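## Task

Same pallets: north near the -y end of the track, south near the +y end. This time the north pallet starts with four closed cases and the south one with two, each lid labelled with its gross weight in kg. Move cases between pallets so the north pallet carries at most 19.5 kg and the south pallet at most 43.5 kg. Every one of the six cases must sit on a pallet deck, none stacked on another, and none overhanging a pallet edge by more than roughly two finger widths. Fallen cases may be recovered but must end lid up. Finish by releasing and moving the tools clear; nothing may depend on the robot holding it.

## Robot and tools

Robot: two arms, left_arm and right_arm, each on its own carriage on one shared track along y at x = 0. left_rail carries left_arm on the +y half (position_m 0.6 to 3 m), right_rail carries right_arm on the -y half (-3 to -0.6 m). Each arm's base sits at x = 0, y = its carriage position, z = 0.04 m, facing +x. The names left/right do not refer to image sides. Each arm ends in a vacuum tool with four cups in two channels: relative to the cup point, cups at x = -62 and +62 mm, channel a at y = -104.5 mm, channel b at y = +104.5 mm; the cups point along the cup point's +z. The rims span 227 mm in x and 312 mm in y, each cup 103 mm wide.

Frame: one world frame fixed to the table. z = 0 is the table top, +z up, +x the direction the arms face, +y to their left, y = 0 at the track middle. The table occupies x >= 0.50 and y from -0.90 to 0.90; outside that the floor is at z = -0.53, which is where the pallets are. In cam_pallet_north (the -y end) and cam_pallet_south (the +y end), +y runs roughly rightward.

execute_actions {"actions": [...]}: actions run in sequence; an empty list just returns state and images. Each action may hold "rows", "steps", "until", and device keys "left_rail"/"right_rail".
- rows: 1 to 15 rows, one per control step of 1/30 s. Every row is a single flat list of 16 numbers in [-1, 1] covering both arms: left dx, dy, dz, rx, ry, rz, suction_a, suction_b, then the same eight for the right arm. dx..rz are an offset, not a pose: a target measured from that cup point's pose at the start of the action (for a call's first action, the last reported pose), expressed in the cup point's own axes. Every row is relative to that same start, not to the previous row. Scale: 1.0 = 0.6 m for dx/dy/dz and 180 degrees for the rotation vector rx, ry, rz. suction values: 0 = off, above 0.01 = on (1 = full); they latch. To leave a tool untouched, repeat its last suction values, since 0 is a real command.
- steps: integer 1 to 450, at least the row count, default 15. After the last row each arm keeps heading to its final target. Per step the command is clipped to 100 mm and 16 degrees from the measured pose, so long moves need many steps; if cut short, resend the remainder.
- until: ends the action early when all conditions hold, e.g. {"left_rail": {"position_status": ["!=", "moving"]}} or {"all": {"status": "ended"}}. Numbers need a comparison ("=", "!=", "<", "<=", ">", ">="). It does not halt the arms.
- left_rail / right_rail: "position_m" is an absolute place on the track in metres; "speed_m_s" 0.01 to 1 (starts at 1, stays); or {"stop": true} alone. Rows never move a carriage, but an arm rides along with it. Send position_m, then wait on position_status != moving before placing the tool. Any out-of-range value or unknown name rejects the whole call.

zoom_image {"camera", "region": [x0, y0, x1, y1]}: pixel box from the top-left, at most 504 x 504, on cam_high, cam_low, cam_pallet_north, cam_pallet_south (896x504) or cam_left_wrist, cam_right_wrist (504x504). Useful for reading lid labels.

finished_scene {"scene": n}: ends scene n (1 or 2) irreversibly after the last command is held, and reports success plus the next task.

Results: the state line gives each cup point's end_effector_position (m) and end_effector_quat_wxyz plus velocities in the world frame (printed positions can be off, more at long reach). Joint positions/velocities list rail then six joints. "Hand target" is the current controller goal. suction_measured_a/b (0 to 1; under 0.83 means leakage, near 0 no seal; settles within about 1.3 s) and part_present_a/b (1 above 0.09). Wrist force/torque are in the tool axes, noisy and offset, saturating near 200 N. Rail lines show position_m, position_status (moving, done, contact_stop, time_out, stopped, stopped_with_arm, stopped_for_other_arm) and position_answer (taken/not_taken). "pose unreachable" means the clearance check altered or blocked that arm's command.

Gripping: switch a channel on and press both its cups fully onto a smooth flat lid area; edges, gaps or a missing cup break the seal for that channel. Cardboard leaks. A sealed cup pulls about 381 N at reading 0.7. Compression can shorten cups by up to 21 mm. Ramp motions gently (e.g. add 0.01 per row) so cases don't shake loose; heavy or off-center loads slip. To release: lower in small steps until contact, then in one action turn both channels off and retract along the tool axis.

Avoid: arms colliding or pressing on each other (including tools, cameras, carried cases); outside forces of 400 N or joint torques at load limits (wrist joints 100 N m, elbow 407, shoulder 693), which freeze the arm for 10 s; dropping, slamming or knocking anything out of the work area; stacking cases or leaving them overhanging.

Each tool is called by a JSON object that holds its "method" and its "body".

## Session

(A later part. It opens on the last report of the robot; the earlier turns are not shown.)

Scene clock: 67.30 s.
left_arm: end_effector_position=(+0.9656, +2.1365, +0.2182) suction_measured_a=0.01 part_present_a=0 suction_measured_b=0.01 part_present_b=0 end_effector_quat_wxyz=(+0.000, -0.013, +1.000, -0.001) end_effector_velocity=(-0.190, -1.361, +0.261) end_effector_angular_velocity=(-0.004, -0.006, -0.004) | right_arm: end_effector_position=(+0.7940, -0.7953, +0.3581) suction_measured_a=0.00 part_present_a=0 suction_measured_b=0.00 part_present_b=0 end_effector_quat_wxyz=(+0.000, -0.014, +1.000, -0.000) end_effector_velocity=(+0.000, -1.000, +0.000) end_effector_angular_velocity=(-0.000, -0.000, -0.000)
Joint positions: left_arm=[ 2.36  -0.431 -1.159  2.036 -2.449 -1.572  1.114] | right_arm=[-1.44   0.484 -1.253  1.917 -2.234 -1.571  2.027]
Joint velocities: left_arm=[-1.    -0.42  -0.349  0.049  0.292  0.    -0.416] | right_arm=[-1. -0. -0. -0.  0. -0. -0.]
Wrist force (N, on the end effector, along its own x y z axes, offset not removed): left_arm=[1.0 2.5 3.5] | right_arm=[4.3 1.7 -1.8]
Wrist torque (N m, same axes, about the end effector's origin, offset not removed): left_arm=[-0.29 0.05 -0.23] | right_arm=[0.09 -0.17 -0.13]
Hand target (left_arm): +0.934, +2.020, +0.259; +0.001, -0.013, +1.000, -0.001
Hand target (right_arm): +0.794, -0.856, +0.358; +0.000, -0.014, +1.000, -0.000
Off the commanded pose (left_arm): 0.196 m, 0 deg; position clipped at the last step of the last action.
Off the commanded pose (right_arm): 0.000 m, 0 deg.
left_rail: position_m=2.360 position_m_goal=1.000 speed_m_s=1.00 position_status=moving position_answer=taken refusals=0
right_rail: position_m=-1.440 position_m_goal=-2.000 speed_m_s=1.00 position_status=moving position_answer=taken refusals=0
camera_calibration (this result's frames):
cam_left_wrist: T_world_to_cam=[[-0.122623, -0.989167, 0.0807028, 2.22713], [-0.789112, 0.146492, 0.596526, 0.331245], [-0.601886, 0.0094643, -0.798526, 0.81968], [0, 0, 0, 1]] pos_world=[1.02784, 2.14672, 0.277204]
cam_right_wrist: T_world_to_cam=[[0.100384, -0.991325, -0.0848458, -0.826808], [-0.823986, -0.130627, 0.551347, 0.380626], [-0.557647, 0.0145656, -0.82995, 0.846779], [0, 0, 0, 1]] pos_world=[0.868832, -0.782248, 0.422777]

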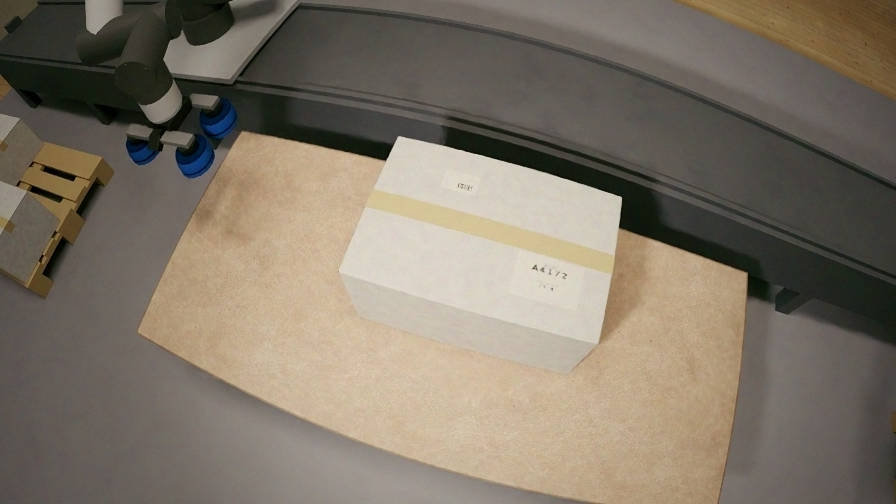

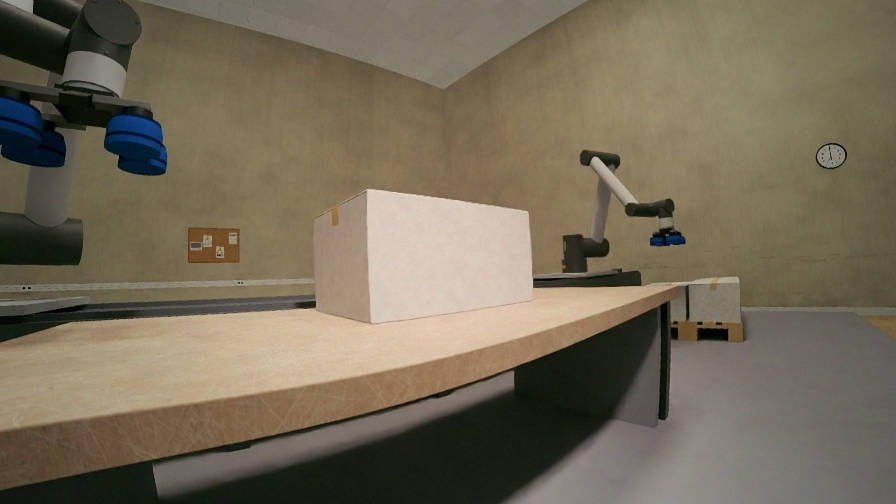

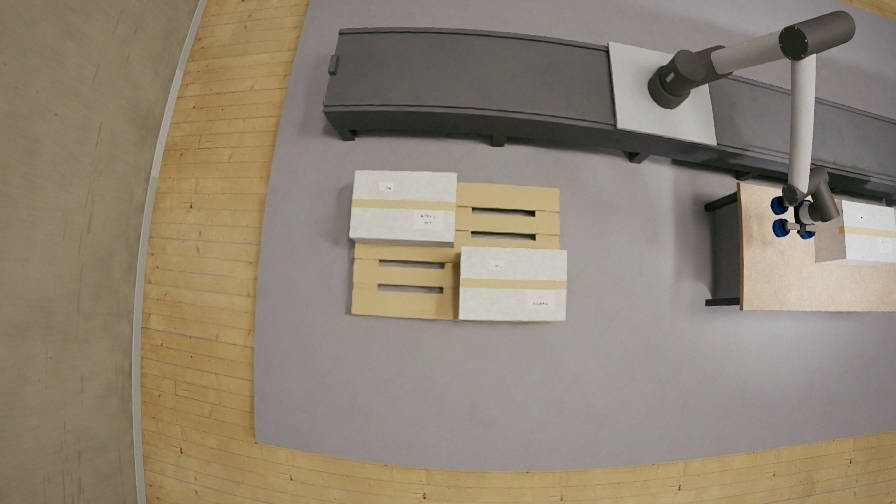

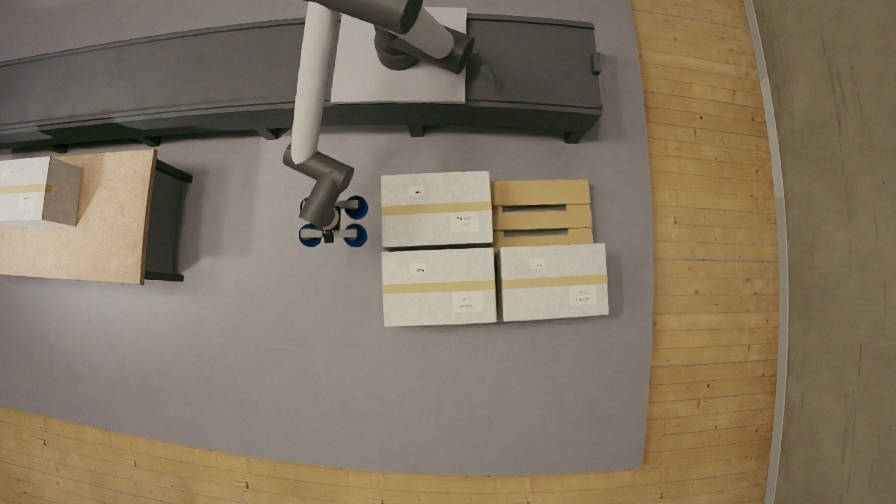

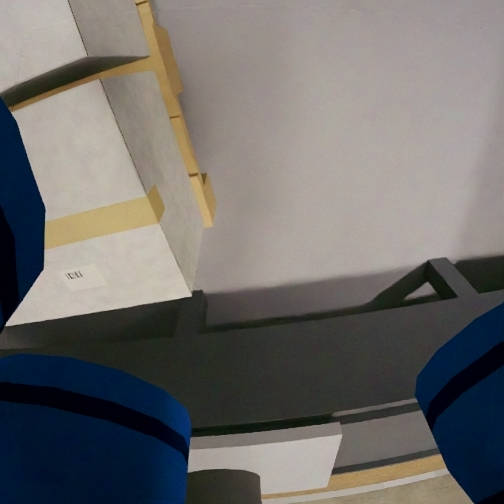

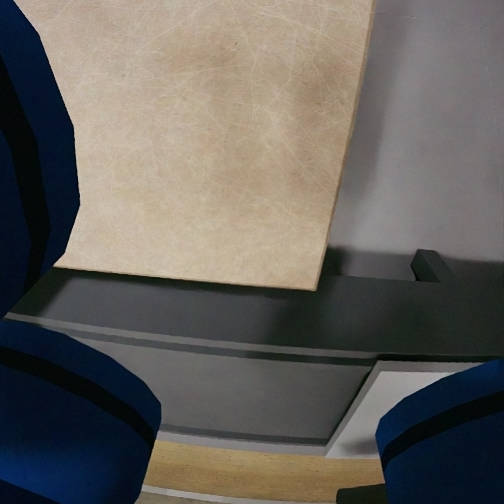

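{"method": "execute_actions", "body": {"actions": [{"rows":[
[0.06,-0.10,-0.085,-0.0005,0,0,0,0, 0,0,0,0,0,0,0,0],
[0.068,-0.115,-0.105,-0.0005,0,0,0,0, 0,0,0,0,0,0,0,0],
[0.08,-0.135,-0.13,-0.0005,0,0,0,0, 0,0,0,0,0,0,0,0],
[0.095,-0.16,-0.155,-0.0005,0,0,0,0, 0,0,0,0,0,0,0,0],
[0.11,-0.19,-0.175,-0.0005,0,0,0,0, 0,0,0,0,0,0,0,0],
[0.125,-0.22,-0.187,-0.0005,0,0,0,0, 0,0,0,0,0,0,0,0],
[0.14,-0.25,-0.187,-0.0005,0,0,0,0, 0,0,0,0,0,0,0,0],
[0.155,-0.28,-0.187,-0.0005,0,0,0,0, 0,0,0,0,0,0,0,0],
[0.17,-0.31,-0.187,-0.0005,0,0,0,0, 0,0,0,0,0,0,0,0],
[0.19,-0.34,-0.187,-0.0005,0,0,0,0, 0,0,0,0,0,0,0,0],
[0.3,-0.545,-0.187,-0.0005,0,0,0,0, 0,0,0,0,0,0,0,0]
],"steps":12},{"left_rail":{"position_m":0.6},"steps":9}]}}

Scene clock: 69.93 s.
left_arm: end_effector_position=(+0.8154, +0.4281, +0.3280) suction_measured_a=0.01 part_present_a=0 suction_measured_b=0.01 part_present_b=0 end_effector_quat_wxyz=(-0.000, -0.011, +1.000, -0.001) end_effector_velocity=(-0.199, -0.902, +0.028) end_effector_angular_velocity=(-0.003, -0.002, -0.002) | right_arm: end_effector_position=(+0.7940, -1.3556, +0.3582) suction_measured_a=0.00 part_present_a=0 suction_measured_b=0.00 part_present_b=0 end_effector_quat_wxyz=(+0.000, -0.014, +1.000, -0.000) end_effector_velocity=(+0.000, +0.000, -0.000) end_effector_angular_velocity=(-0.000, +0.000, +0.000)
Joint positions: left_arm=[ 0.935 -0.766 -1.291  2.026 -2.307 -1.572  0.783] | right_arm=[-2.     0.484 -1.253  1.917 -2.234 -1.571  2.027]
Joint velocities: left_arm=[-0.511 -0.447  0.011 -0.066  0.051  0.    -0.444] | right_arm=[ 0.  0.  0.  0. -0.  0.  0.]
Wrist force (N, on the end effector, along its own x y z axes, offset not removed): left_arm=[6.5 -1.1 2.2] | right_arm=[3.8 2.7 0.1]
Wrist torque (N m, same axes, about the end effector's origin, offset not removed): left_arm=[-1.05 -0.89 -0.21] | right_arm=[0.32 -0.18 -0.16]
Hand target (left_arm): +0.792, +0.348, +0.331; +0.000, -0.012, +1.000, -0.001
Hand target (right_arm): +0.794, -1.356, +0.358; +0.000, -0.014, +1.000, -0.000
Off the commanded pose (left_arm): 0.053 m, 0 deg.
Off the commanded pose (right_arm): 0.000 m, 0 deg.
left_rail: position_m=0.935 position_m_goal=0.600 speed_m_s=1.00 position_status=moving position_answer=taken refusals=0
right_rail: position_m=-2.000 position_m_goal=-2.000 speed_m_s=1.00 position_status=done position_answer=taken refusals=0
camera_calibration (this result's frames):
cam_left_wrist: T_world_to_cam=[[-0.125893, -0.988738, 0.0809171, 0.512363], [-0.788059, 0.149219, 0.597241, 0.395282], [-0.602589, 0.0114213, -0.79797, 0.832649], [0, 0, 0, 1]] pos_world=[0.877754, 0.4381, 0.386891]
cam_right_wrist: T_world_to_cam=[[0.100386, -0.991323, -0.0848578, -1.38226], [-0.824002, -0.130636, 0.551322, 0.307425], [-0.557623, 0.0145779, -0.829966, 0.85497], [0, 0, 0, 1]] pos_world=[0.868831, -1.34257, 0.422811]

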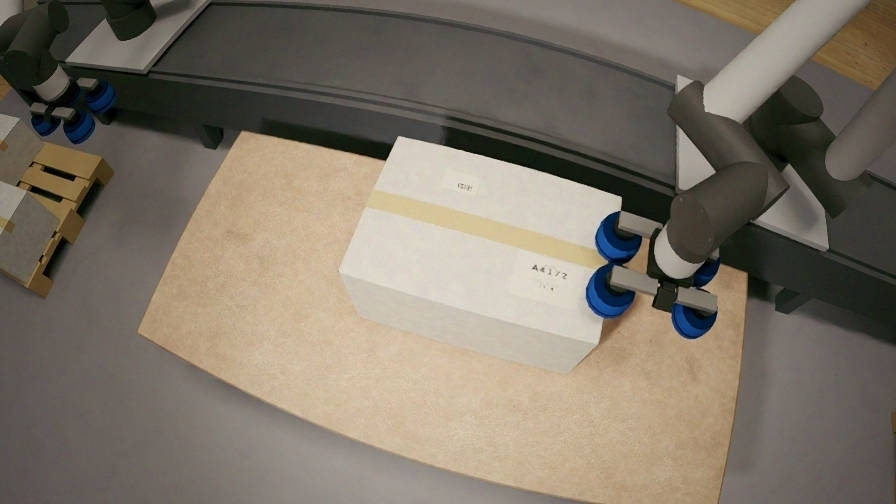

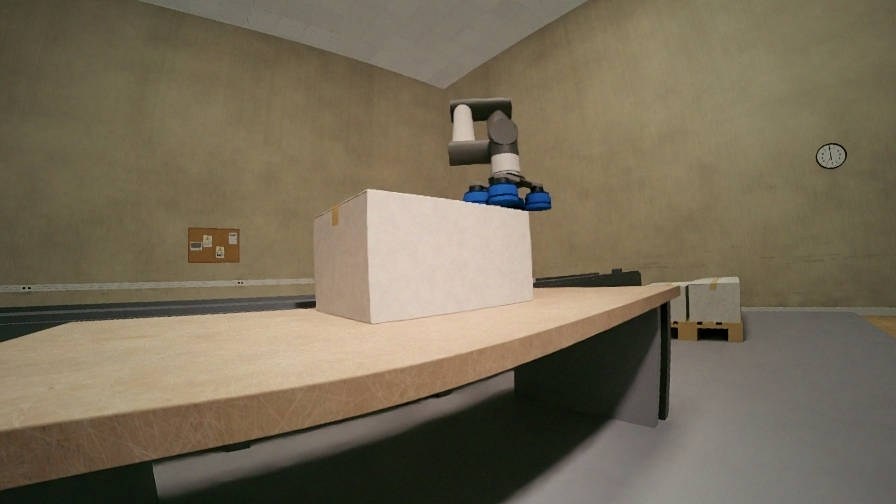

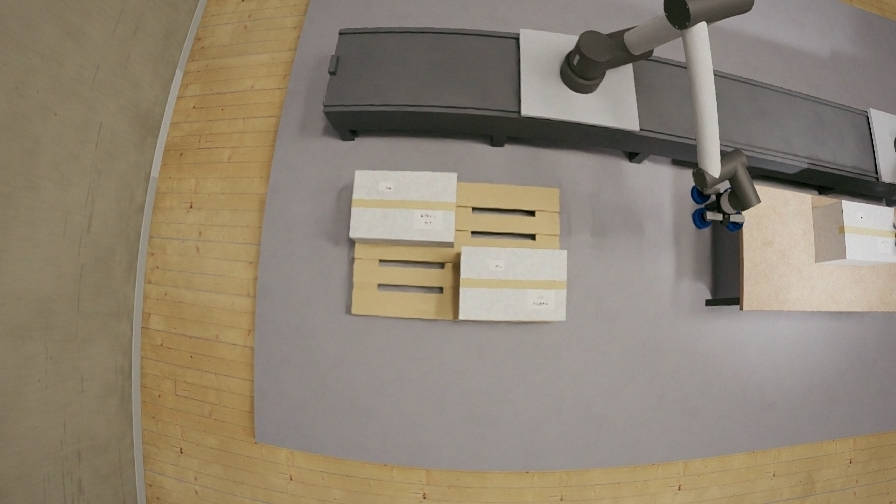

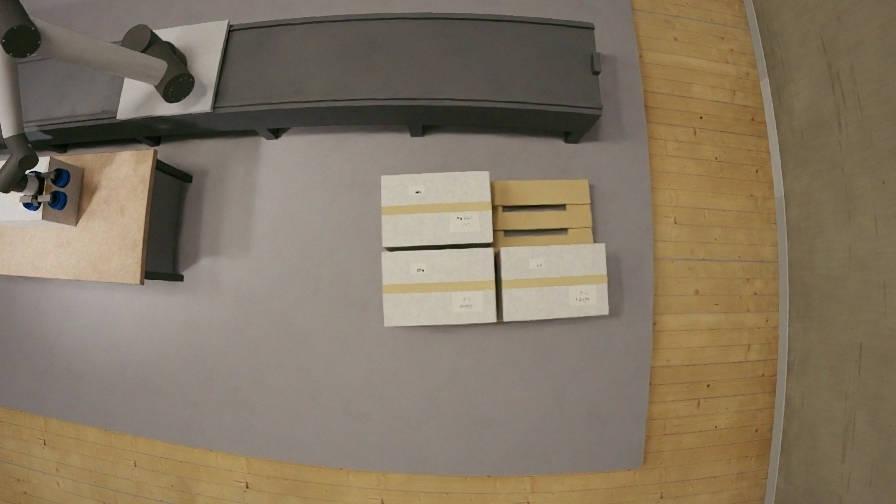

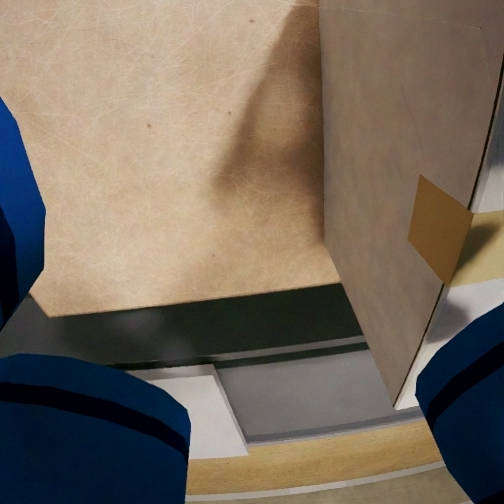

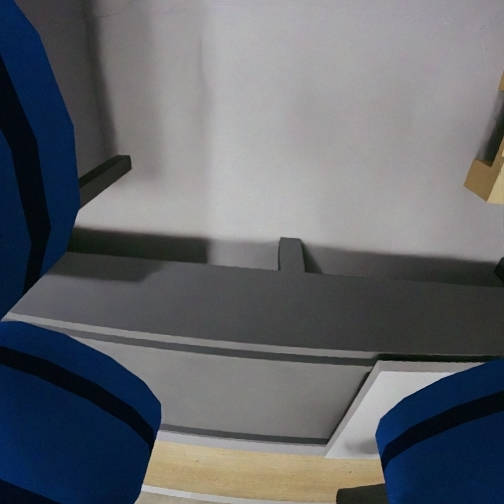

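{"method": "execute_actions", "body": {"actions": []}}

Scene clock: 72.40 s.
left_arm: end_effector_position=(+0.7924, +0.0479, +0.3307) suction_measured_a=0.01 part_present_a=0 suction_measured_b=0.01 part_present_b=0 end_effector_quat_wxyz=(+0.000, -0.012, +1.000, -0.001) end_effector_velocity=(-0.000, -0.000, -0.000) end_effector_angular_velocity=(+0.000, +0.000, -0.000) | right_arm: end_effector_position=(+0.7940, -1.3556, +0.3581) suction_measured_a=0.00 part_present_a=0 suction_measured_b=0.00 part_present_b=0 end_effector_quat_wxyz=(+0.000, -0.014, +1.000, -0.000) end_effector_velocity=(+0.000, -0.000, -0.000) end_effector_angular_velocity=(-0.000, +0.000, -0.000)
Joint positions: left_arm=[ 0.6   -0.818 -1.287  2.016 -2.3   -1.571  0.729] | right_arm=[-2.     0.484 -1.253  1.917 -2.234 -1.571  2.027]
Joint velocities: left_arm=[ 0. -0.  0. -0.  0.  0.  0.] | right_arm=[ 0. -0.  0. -0.  0.  0. -0.]
Wrist force (N, on the end effector, along its own x y z axes, offset not removed): left_arm=[3.6 -1.7 5.3] | right_arm=[4.6 -1.0 -2.3]
Wrist torque (N m, same axes, about the end effector's origin, offset not removed): left_arm=[-0.93 -0.29 -0.07] | right_arm=[-0.24 -0.29 -0.15]
Hand target (left_arm): +0.792, +0.048, +0.331; +0.000, -0.012, +1.000, -0.001
Hand target (right_arm): +0.794, -1.356, +0.358; +0.000, -0.014, +1.000, -0.000
Off the commanded pose (left_arm): 0.003 m, 0 deg.
Off the commanded pose (right_arm): 0.000 m, 0 deg.
left_rail: position_m=0.600 position_m_goal=0.600 speed_m_s=1.00 position_status=done position_answer=taken refusals=0
right_rail: position_m=-2.000 position_m_goal=-2.000 speed_m_s=1.00 position_status=done position_answer=taken refusals=0
camera_calibration (this result's frames):
cam_left_wrist: T_world_to_cam=[[-0.124415, -0.989015, 0.0798136, 0.132569], [-0.788562, 0.14738, 0.597034, 0.432777], [-0.602238, 0.0113422, -0.798236, 0.825098], [0, 0, 0, 1]] pos_world=[0.85467, 0.0579723, 0.38966]
cam_right_wrist: T_world_to_cam=[[0.100384, -0.991324, -0.084847, -1.38227], [-0.823987, -0.130628, 0.551345, 0.307433], [-0.557645, 0.0145666, -0.829952, 0.854944], [0, 0, 0, 1]] pos_world=[0.868834, -1.34257, 0.422779]

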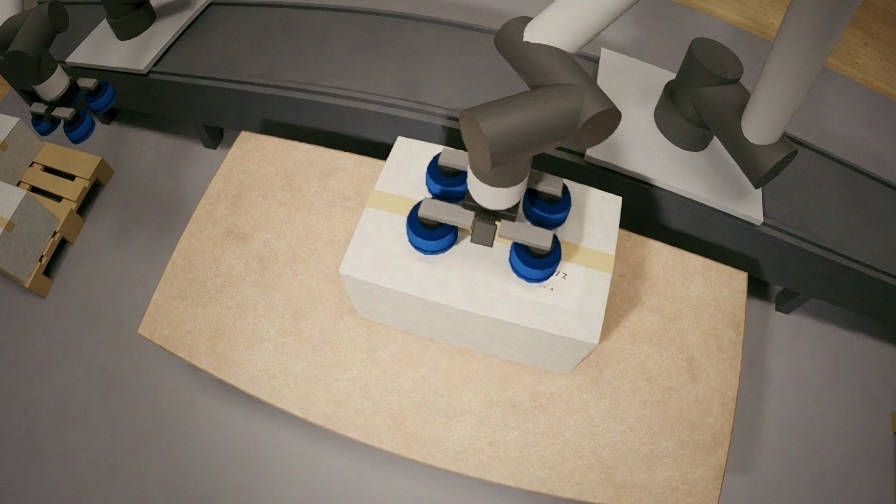

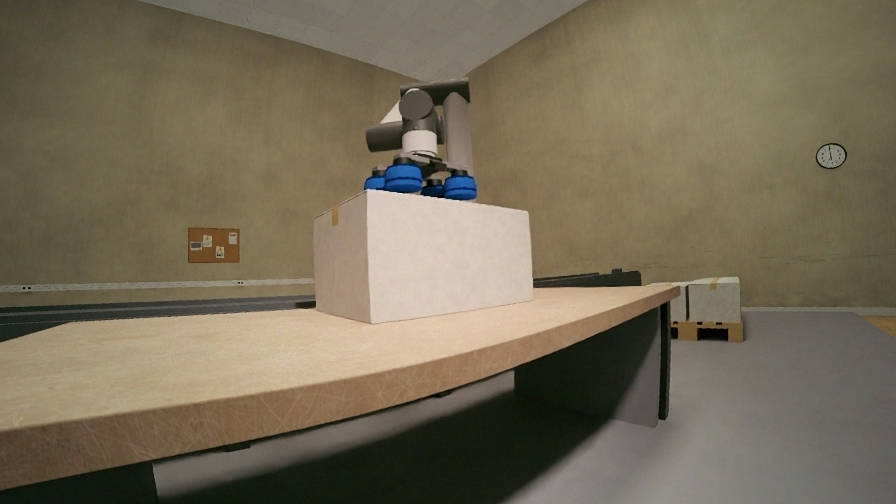

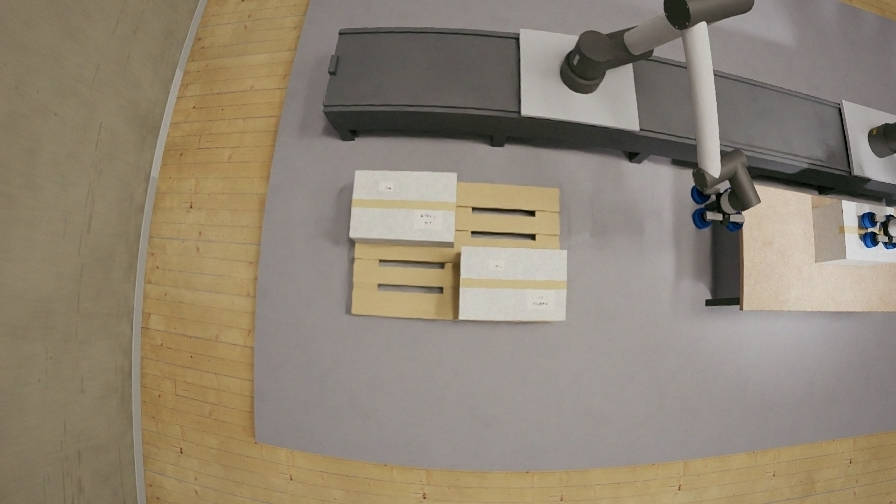

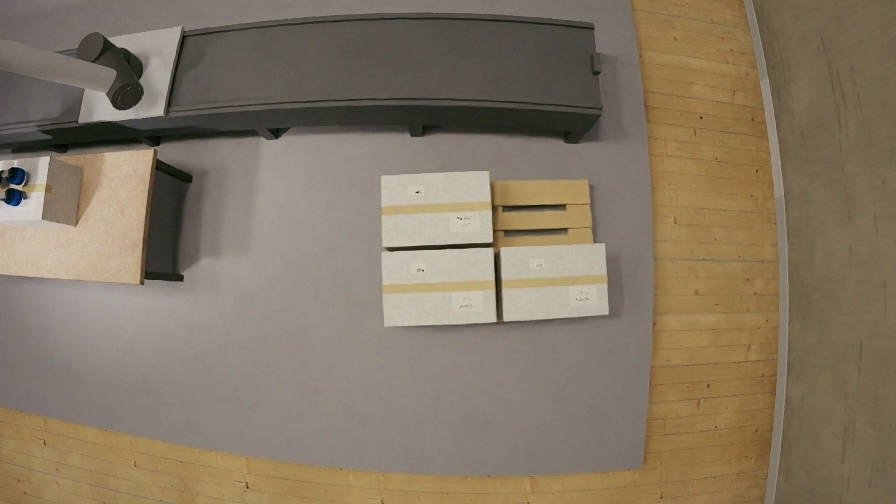

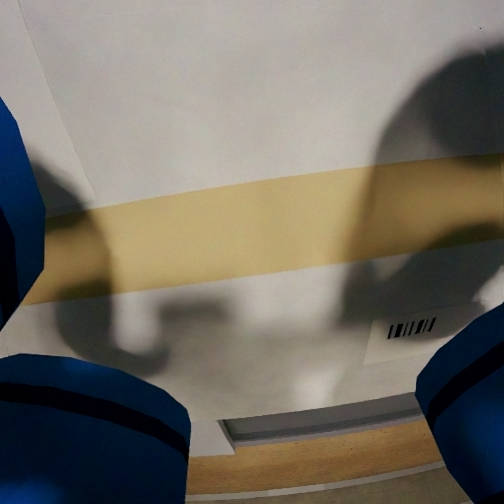

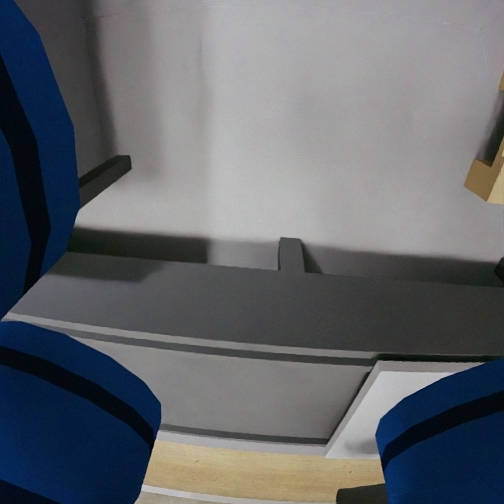

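{"method": "execute_actions", "body": {"actions": [{"rows":[
[0,-0.002,0.012,-0.0004,0,0,1,1, 0,0,0,0,0,0,0,0],
[0,-0.004,0.026,-0.0004,0,-0.001,1,1, 0,0,0,0,0,0,0,0],
[0,-0.005,0.04,-0.0004,0,-0.001,1,1, 0,0,0,0,0,0,0,0],
[0,-0.005,0.054,-0.0004,0,-0.001,1,1, 0,0,0,0,0,0,0,0],
[0,-0.005,0.066,-0.0004,0,-0.001,1,1, 0,0,0,0,0,0,0,0],
[0,-0.005,0.076,-0.0004,0,-0.001,1,1, 0,0,0,0,0,0,0,0],
[0,-0.005,0.086,-0.0004,0,-0.001,1,1, 0,0,0,0,0,0,0,0]
],"steps":7}]}}

Scene clock: 73.97 s.
left_arm: end_effector_position=(+0.7920, +0.0461, +0.3082) suction_measured_a=0.01 part_present_a=0 suction_measured_b=0.01 part_present_b=0 end_effector_quat_wxyz=(-0.000, -0.013, +1.000, +0.000) end_effector_velocity=(-0.003, -0.004, -0.182) end_effector_angular_velocity=(+0.011, +0.005, +0.008) | right_arm: end_effector_position=(+0.7940, -1.3556, +0.3581) suction_measured_a=0.00 part_present_a=0 suction_measured_b=0.00 part_present_b=0 end_effector_quat_wxyz=(+0.000, -0.014, +1.000, -0.000) end_effector_velocity=(-0.000, +0.000, +0.000) end_effector_angular_velocity=(+0.000, -0.000, +0.000)
Joint positions: left_arm=[ 0.6   -0.82  -1.267  2.027 -2.331 -1.571  0.725] | right_arm=[-2.     0.484 -1.253  1.917 -2.234 -1.571  2.027]
Joint velocities: left_arm=[ 0.    -0.006  0.163  0.098 -0.25   0.003 -0.015] | right_arm=[ 0.  0. -0.  0. -0.  0. -0.]
Wrist force (N, on the end effector, along its own x y z axes, offset not removed): left_arm=[-3.0 -1.8 2.6] | right_arm=[2.2 -0.1 -1.2]
Wrist torque (N m, same axes, about the end effector's origin, offset not removed): left_arm=[-0.98 0.44 0.04] | right_arm=[-0.06 0.07 -0.16]
Hand target (left_arm): +0.792, +0.046, +0.280; -0.000, -0.013, +1.000, +0.000
Hand target (right_arm): +0.794, -1.356, +0.358; +0.000, -0.014, +1.000, -0.000
Off the commanded pose (left_arm): 0.029 m, 0 deg.
Off the commanded pose (right_arm): 0.000 m, 0 deg.
left_rail: position_m=0.600 position_m_goal=0.600 speed_m_s=1.00 position_status=done position_answer=taken refusals=0
right_rail: position_m=-2.000 position_m_goal=-2.000 speed_m_s=1.00 position_status=done position_answer=taken refusals=0
camera_calibration (this result's frames):
cam_left_wrist: T_world_to_cam=[[-0.122193, -0.989378, 0.0787344, 0.131092], [-0.78854, 0.14495, 0.597657, 0.446123], [-0.602722, 0.0109443, -0.797876, 0.807176], [0, 0, 0, 1]] pos_world=[0.854307, 0.0562004, 0.367076]
cam_right_wrist: T_world_to_cam=[[0.100384, -0.991324, -0.084847, -1.38227], [-0.823987, -0.130628, 0.551345, 0.307434], [-0.557645, 0.0145666, -0.829952, 0.854944], [0, 0, 0, 1]] pos_world=[0.868834, -1.34257, 0.422779]

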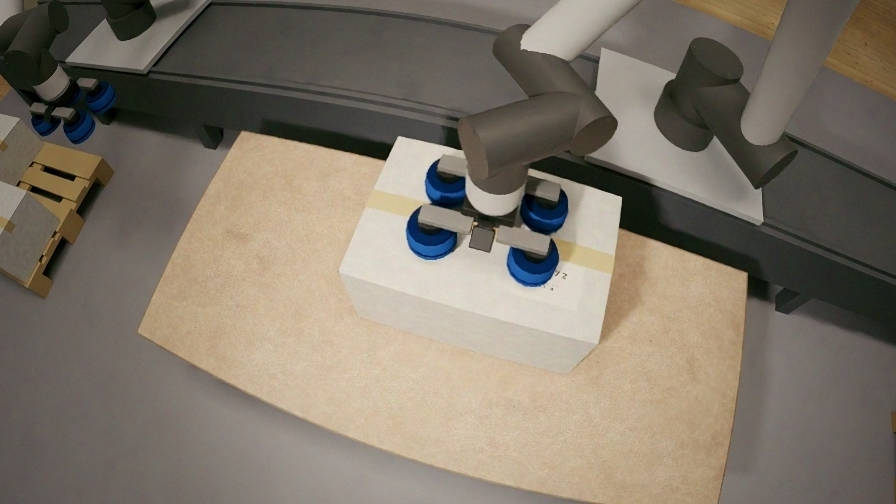

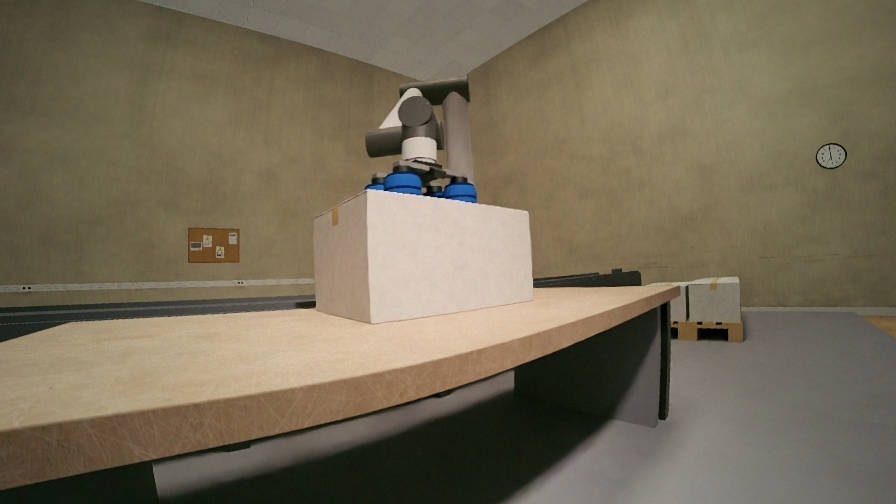

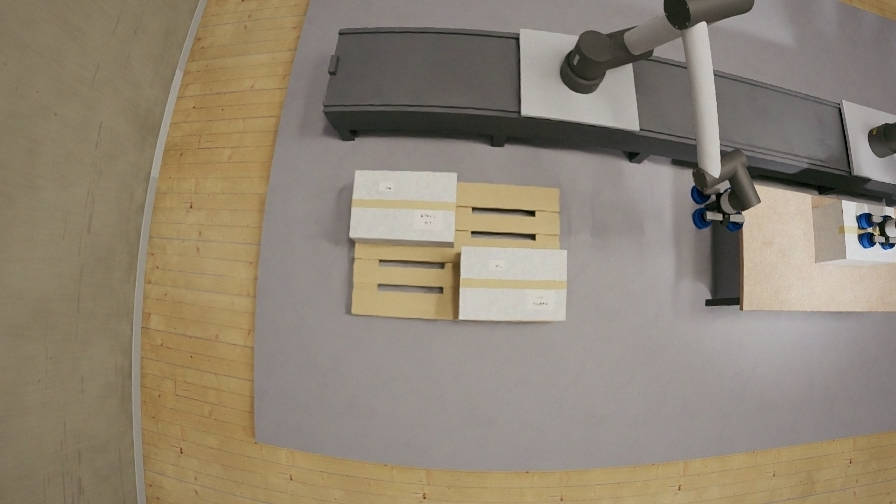

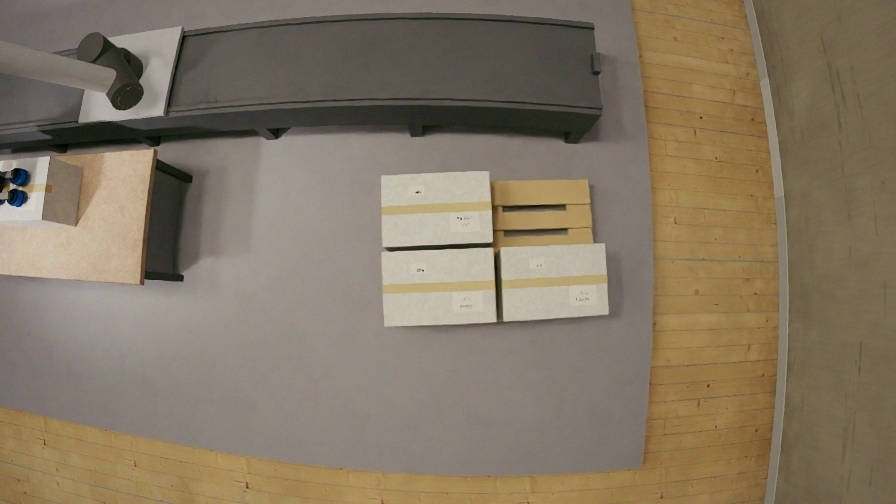

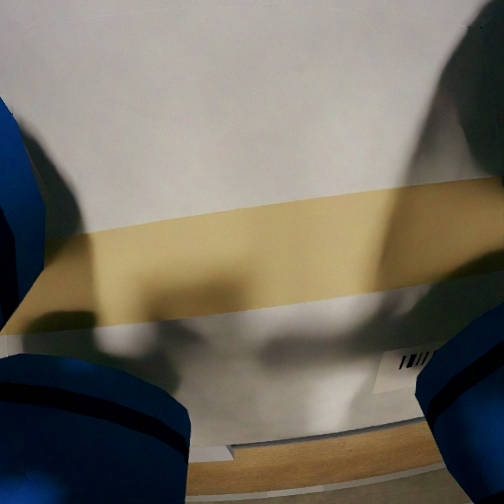

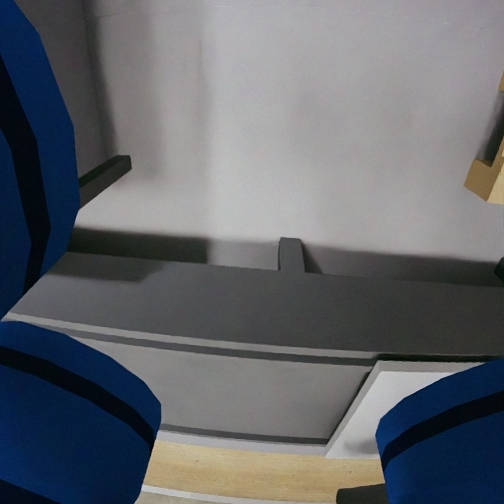

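Letting the cups descend and the vacuum build before checking the seal on the case; next step is lift, drive the left rail to the south end, and swing the arm over the near slot.

{"method": "execute_actions", "body": {"actions": []}}

Scene clock: 74.90 s.
left_arm: end_effector_position=(+0.7916, +0.0457, +0.2801) suction_measured_a=0.96 part_present_a=1 suction_measured_b=0.96 part_present_b=1 end_effector_quat_wxyz=(-0.000, -0.013, +1.000, +0.000) end_effector_velocity=(-0.000, +0.000, -0.000) end_effector_angular_velocity=(+0.000, +0.000, -0.000) | right_arm: end_effector_position=(+0.7940, -1.3556, +0.3581) suction_measured_a=0.00 part_present_a=0 suction_measured_b=0.00 part_present_b=0 end_effector_quat_wxyz=(+0.000, -0.014, +1.000, -0.000) end_effector_velocity=(+0.000, +0.000, -0.000) end_effector_angular_velocity=(-0.000, +0.000, +0.000)
Joint positions: left_arm=[ 0.6   -0.821 -1.241  2.042 -2.371 -1.57   0.724] | right_arm=[-2.     0.484 -1.253  1.917 -2.234 -1.571  2.027]
Joint velocities: left_arm=[ 0. -0.  0.  0. -0.  0.  0.] | right_arm=[ 0.  0.  0.  0. -0. -0. -0.]
Wrist force (N, on the end effector, along its own x y z axes, offset not removed): left_arm=[0.0 -6.3 0.1] | right_arm=[3.9 -1.4 -0.9]
Wrist torque (N m, same axes, about the end effector's origin, offset not removed): left_arm=[5.27 -0.63 -0.28] | right_arm=[-0.34 -0.18 -0.11]
Hand target (left_arm): +0.792, +0.046, +0.280; -0.000, -0.013, +1.000, +0.000
Hand target (right_arm): +0.794, -1.356, +0.358; +0.000, -0.014, +1.000, -0.000
Off the commanded pose (left_arm): 0.002 m, 0 deg.
Off the commanded pose (right_arm): 0.000 m, 0 deg.
left_rail: position_m=0.600 position_m_goal=0.600 speed_m_s=1.00 position_status=done position_answer=taken refusals=0
right_rail: position_m=-2.000 position_m_goal=-2.000 speed_m_s=1.00 position_status=done position_answer=taken refusals=0
camera_calibration (this result's frames):
cam_left_wrist: T_world_to_cam=[[-0.12129, -0.989552, 0.0779412, 0.132452], [-0.788547, 0.143749, 0.597938, 0.46261], [-0.602895, 0.0110639, -0.797744, 0.784607], [0, 0, 0, 1]] pos_world=[0.85389, 0.0558877, 0.338979]
cam_right_wrist: T_world_to_cam=[[0.100384, -0.991324, -0.084847, -1.38227], [-0.823987, -0.130629, 0.551345, 0.307433], [-0.557645, 0.0145666, -0.829952, 0.854944], [0, 0, 0, 1]] pos_world=[0.868834, -1.34257, 0.422779]

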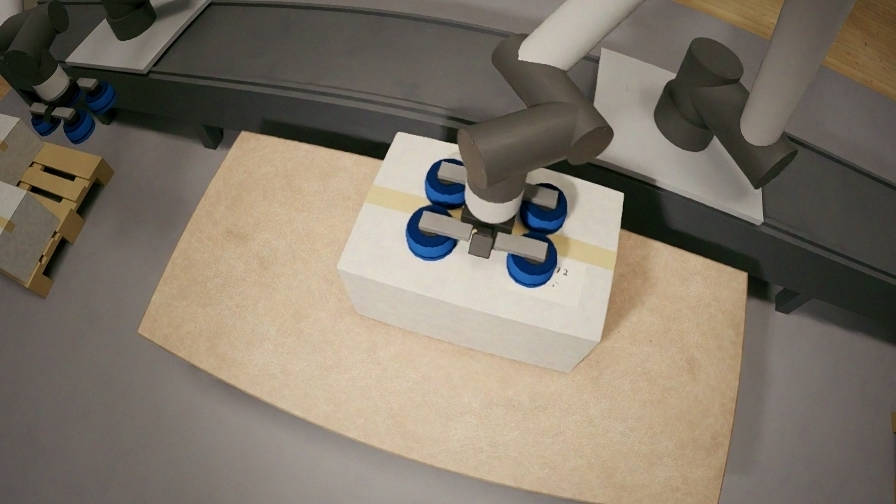

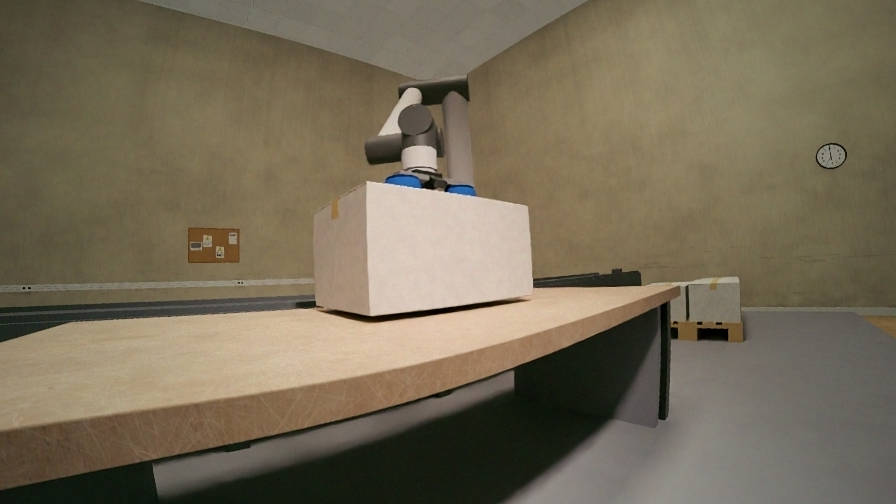

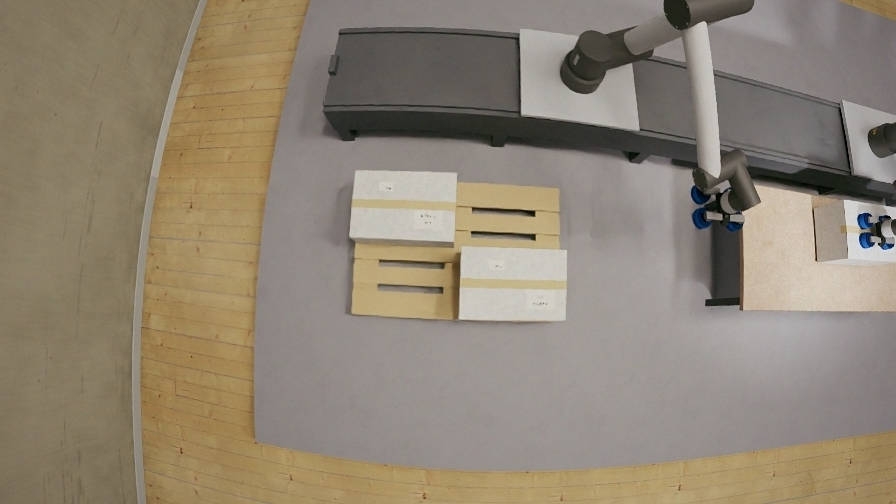

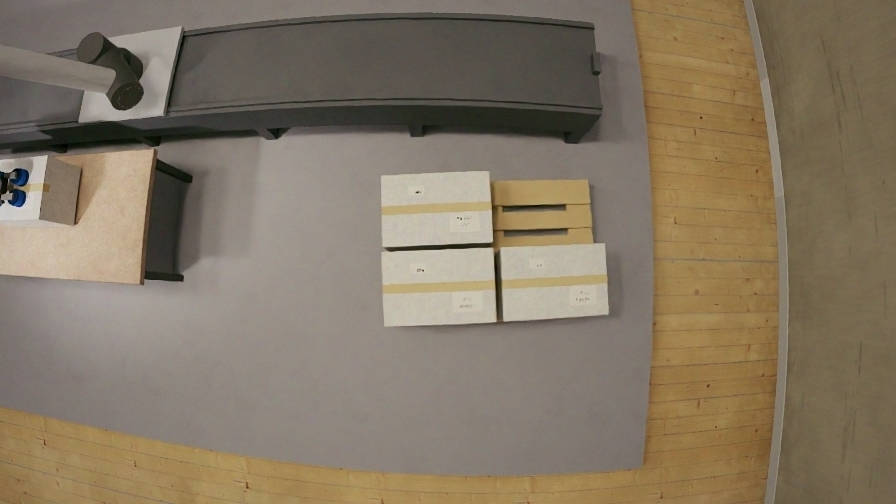

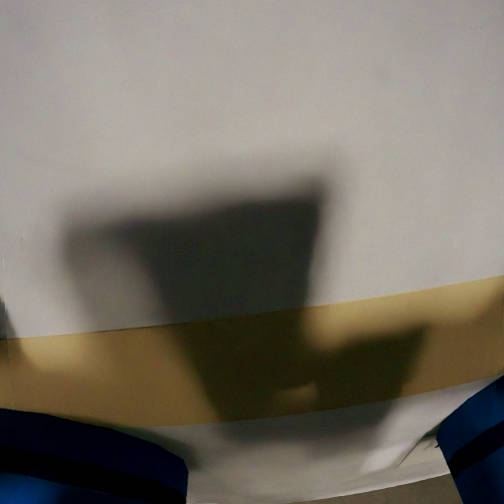

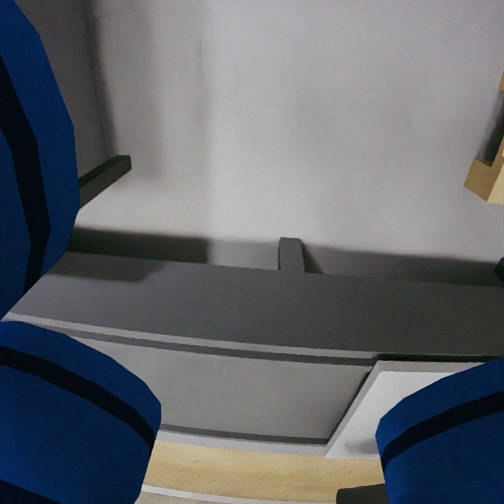

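{"method": "execute_actions", "body": {"actions": []}}

Scene clock: 76.63 s.
left_arm: end_effector_position=(+0.7916, +0.0458, +0.2800) suction_measured_a=0.96 part_present_a=1 suction_measured_b=0.96 part_present_b=1 end_effector_quat_wxyz=(-0.000, -0.013, +1.000, +0.000) end_effector_velocity=(+0.000, +0.000, -0.000) end_effector_angular_velocity=(+0.000, +0.000, +0.000) | right_arm: end_effector_position=(+0.7940, -1.3556, +0.3581) suction_measured_a=0.00 part_present_a=0 suction_measured_b=0.00 part_present_b=0 end_effector_quat_wxyz=(+0.000, -0.014, +1.000, -0.000) end_effector_velocity=(+0.000, -0.000, -0.000) end_effector_angular_velocity=(-0.000, +0.000, -0.000)
Joint positions: left_arm=[ 0.6   -0.82  -1.241  2.042 -2.371 -1.57   0.724] | right_arm=[-2.     0.484 -1.253  1.917 -2.234 -1.571  2.027]
Joint velocities: left_arm=[ 0.  0.  0. -0.  0. -0.  0.] | right_arm=[ 0. -0.  0.  0.  0.  0.  0.]
Wrist force (N, on the end effector, along its own x y z axes, offset not removed): left_arm=[1.7 1.7 -1.3] | right_arm=[3.9 1.4 -2.7]
Wrist torque (N m, same axes, about the end effector's origin, offset not removed): left_arm=[6.21 -0.92 -0.13] | right_arm=[0.07 -0.24 -0.10]
Hand target (left_arm): +0.792, +0.046, +0.280; -0.000, -0.013, +1.000, +0.000
Hand target (right_arm): +0.794, -1.356, +0.358; +0.000, -0.014, +1.000, -0.000
Off the commanded pose (left_arm): 0.002 m, 0 deg.
Off the commanded pose (right_arm): 0.000 m, 0 deg.
left_rail: position_m=0.600 position_m_goal=0.600 speed_m_s=1.00 position_status=done position_answer=taken refusals=0
right_rail: position_m=-2.000 position_m_goal=-2.000 speed_m_s=1.00 position_status=done position_answer=taken refusals=0
camera_calibration (this result's frames):
cam_left_wrist: T_world_to_cam=[[-0.121274, -0.989557, 0.0779057, 0.132531], [-0.788526, 0.143714, 0.597974, 0.462629], [-0.602926, 0.0110883, -0.79772, 0.7846], [0, 0, 0, 1]] pos_world=[0.853922, 0.0559607, 0.338927]
cam_right_wrist: T_world_to_cam=[[0.100384, -0.991324, -0.0848471, -1.38227], [-0.823987, -0.130629, 0.551345, 0.307433], [-0.557645, 0.0145666, -0.829952, 0.854944], [0, 0, 0, 1]] pos_world=[0.868834, -1.34257, 0.422779]

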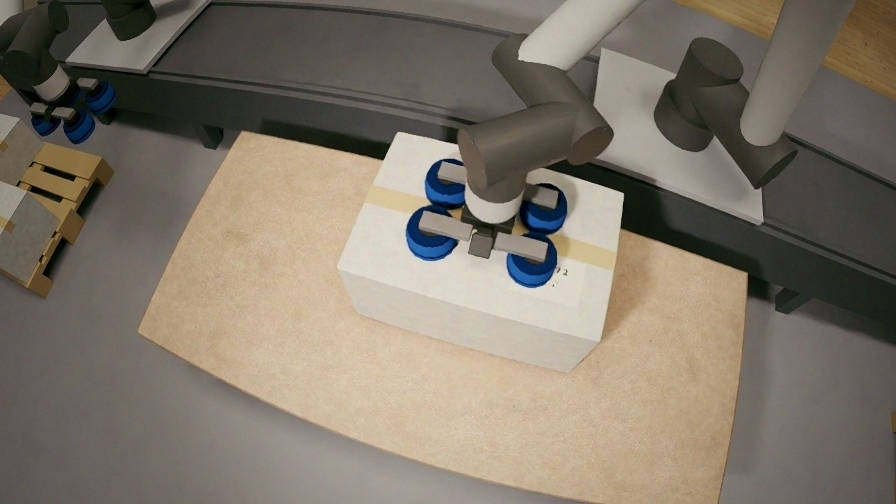

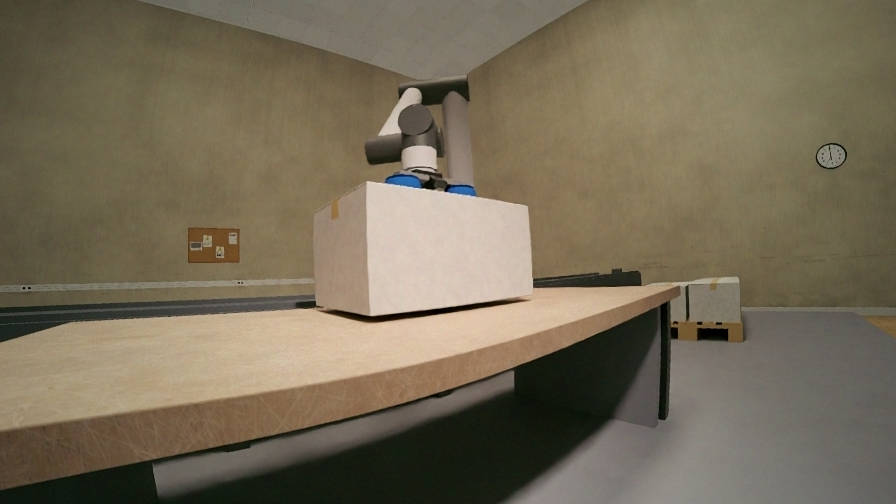

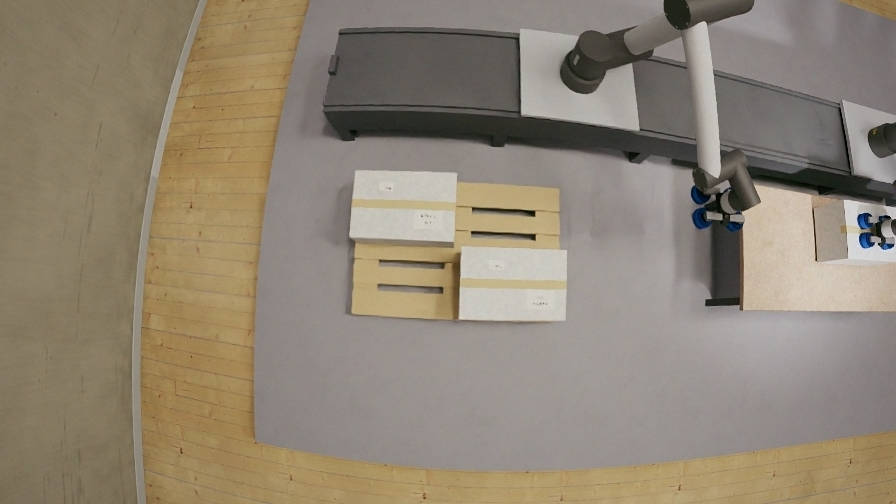

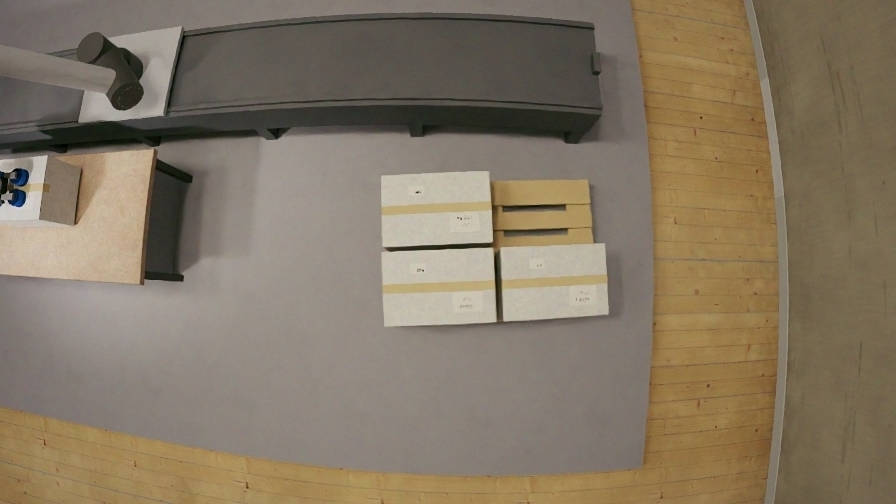

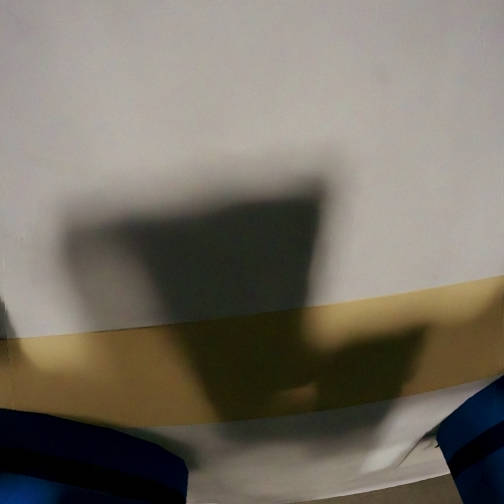

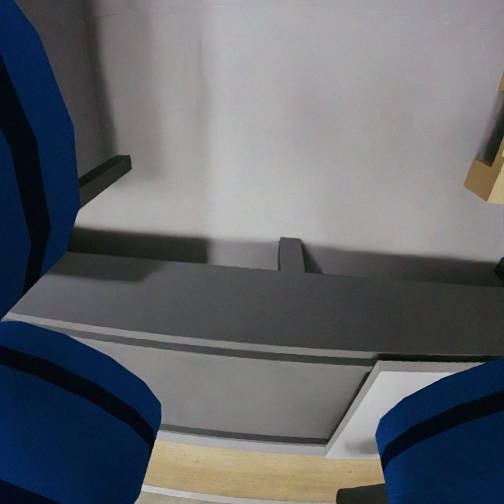

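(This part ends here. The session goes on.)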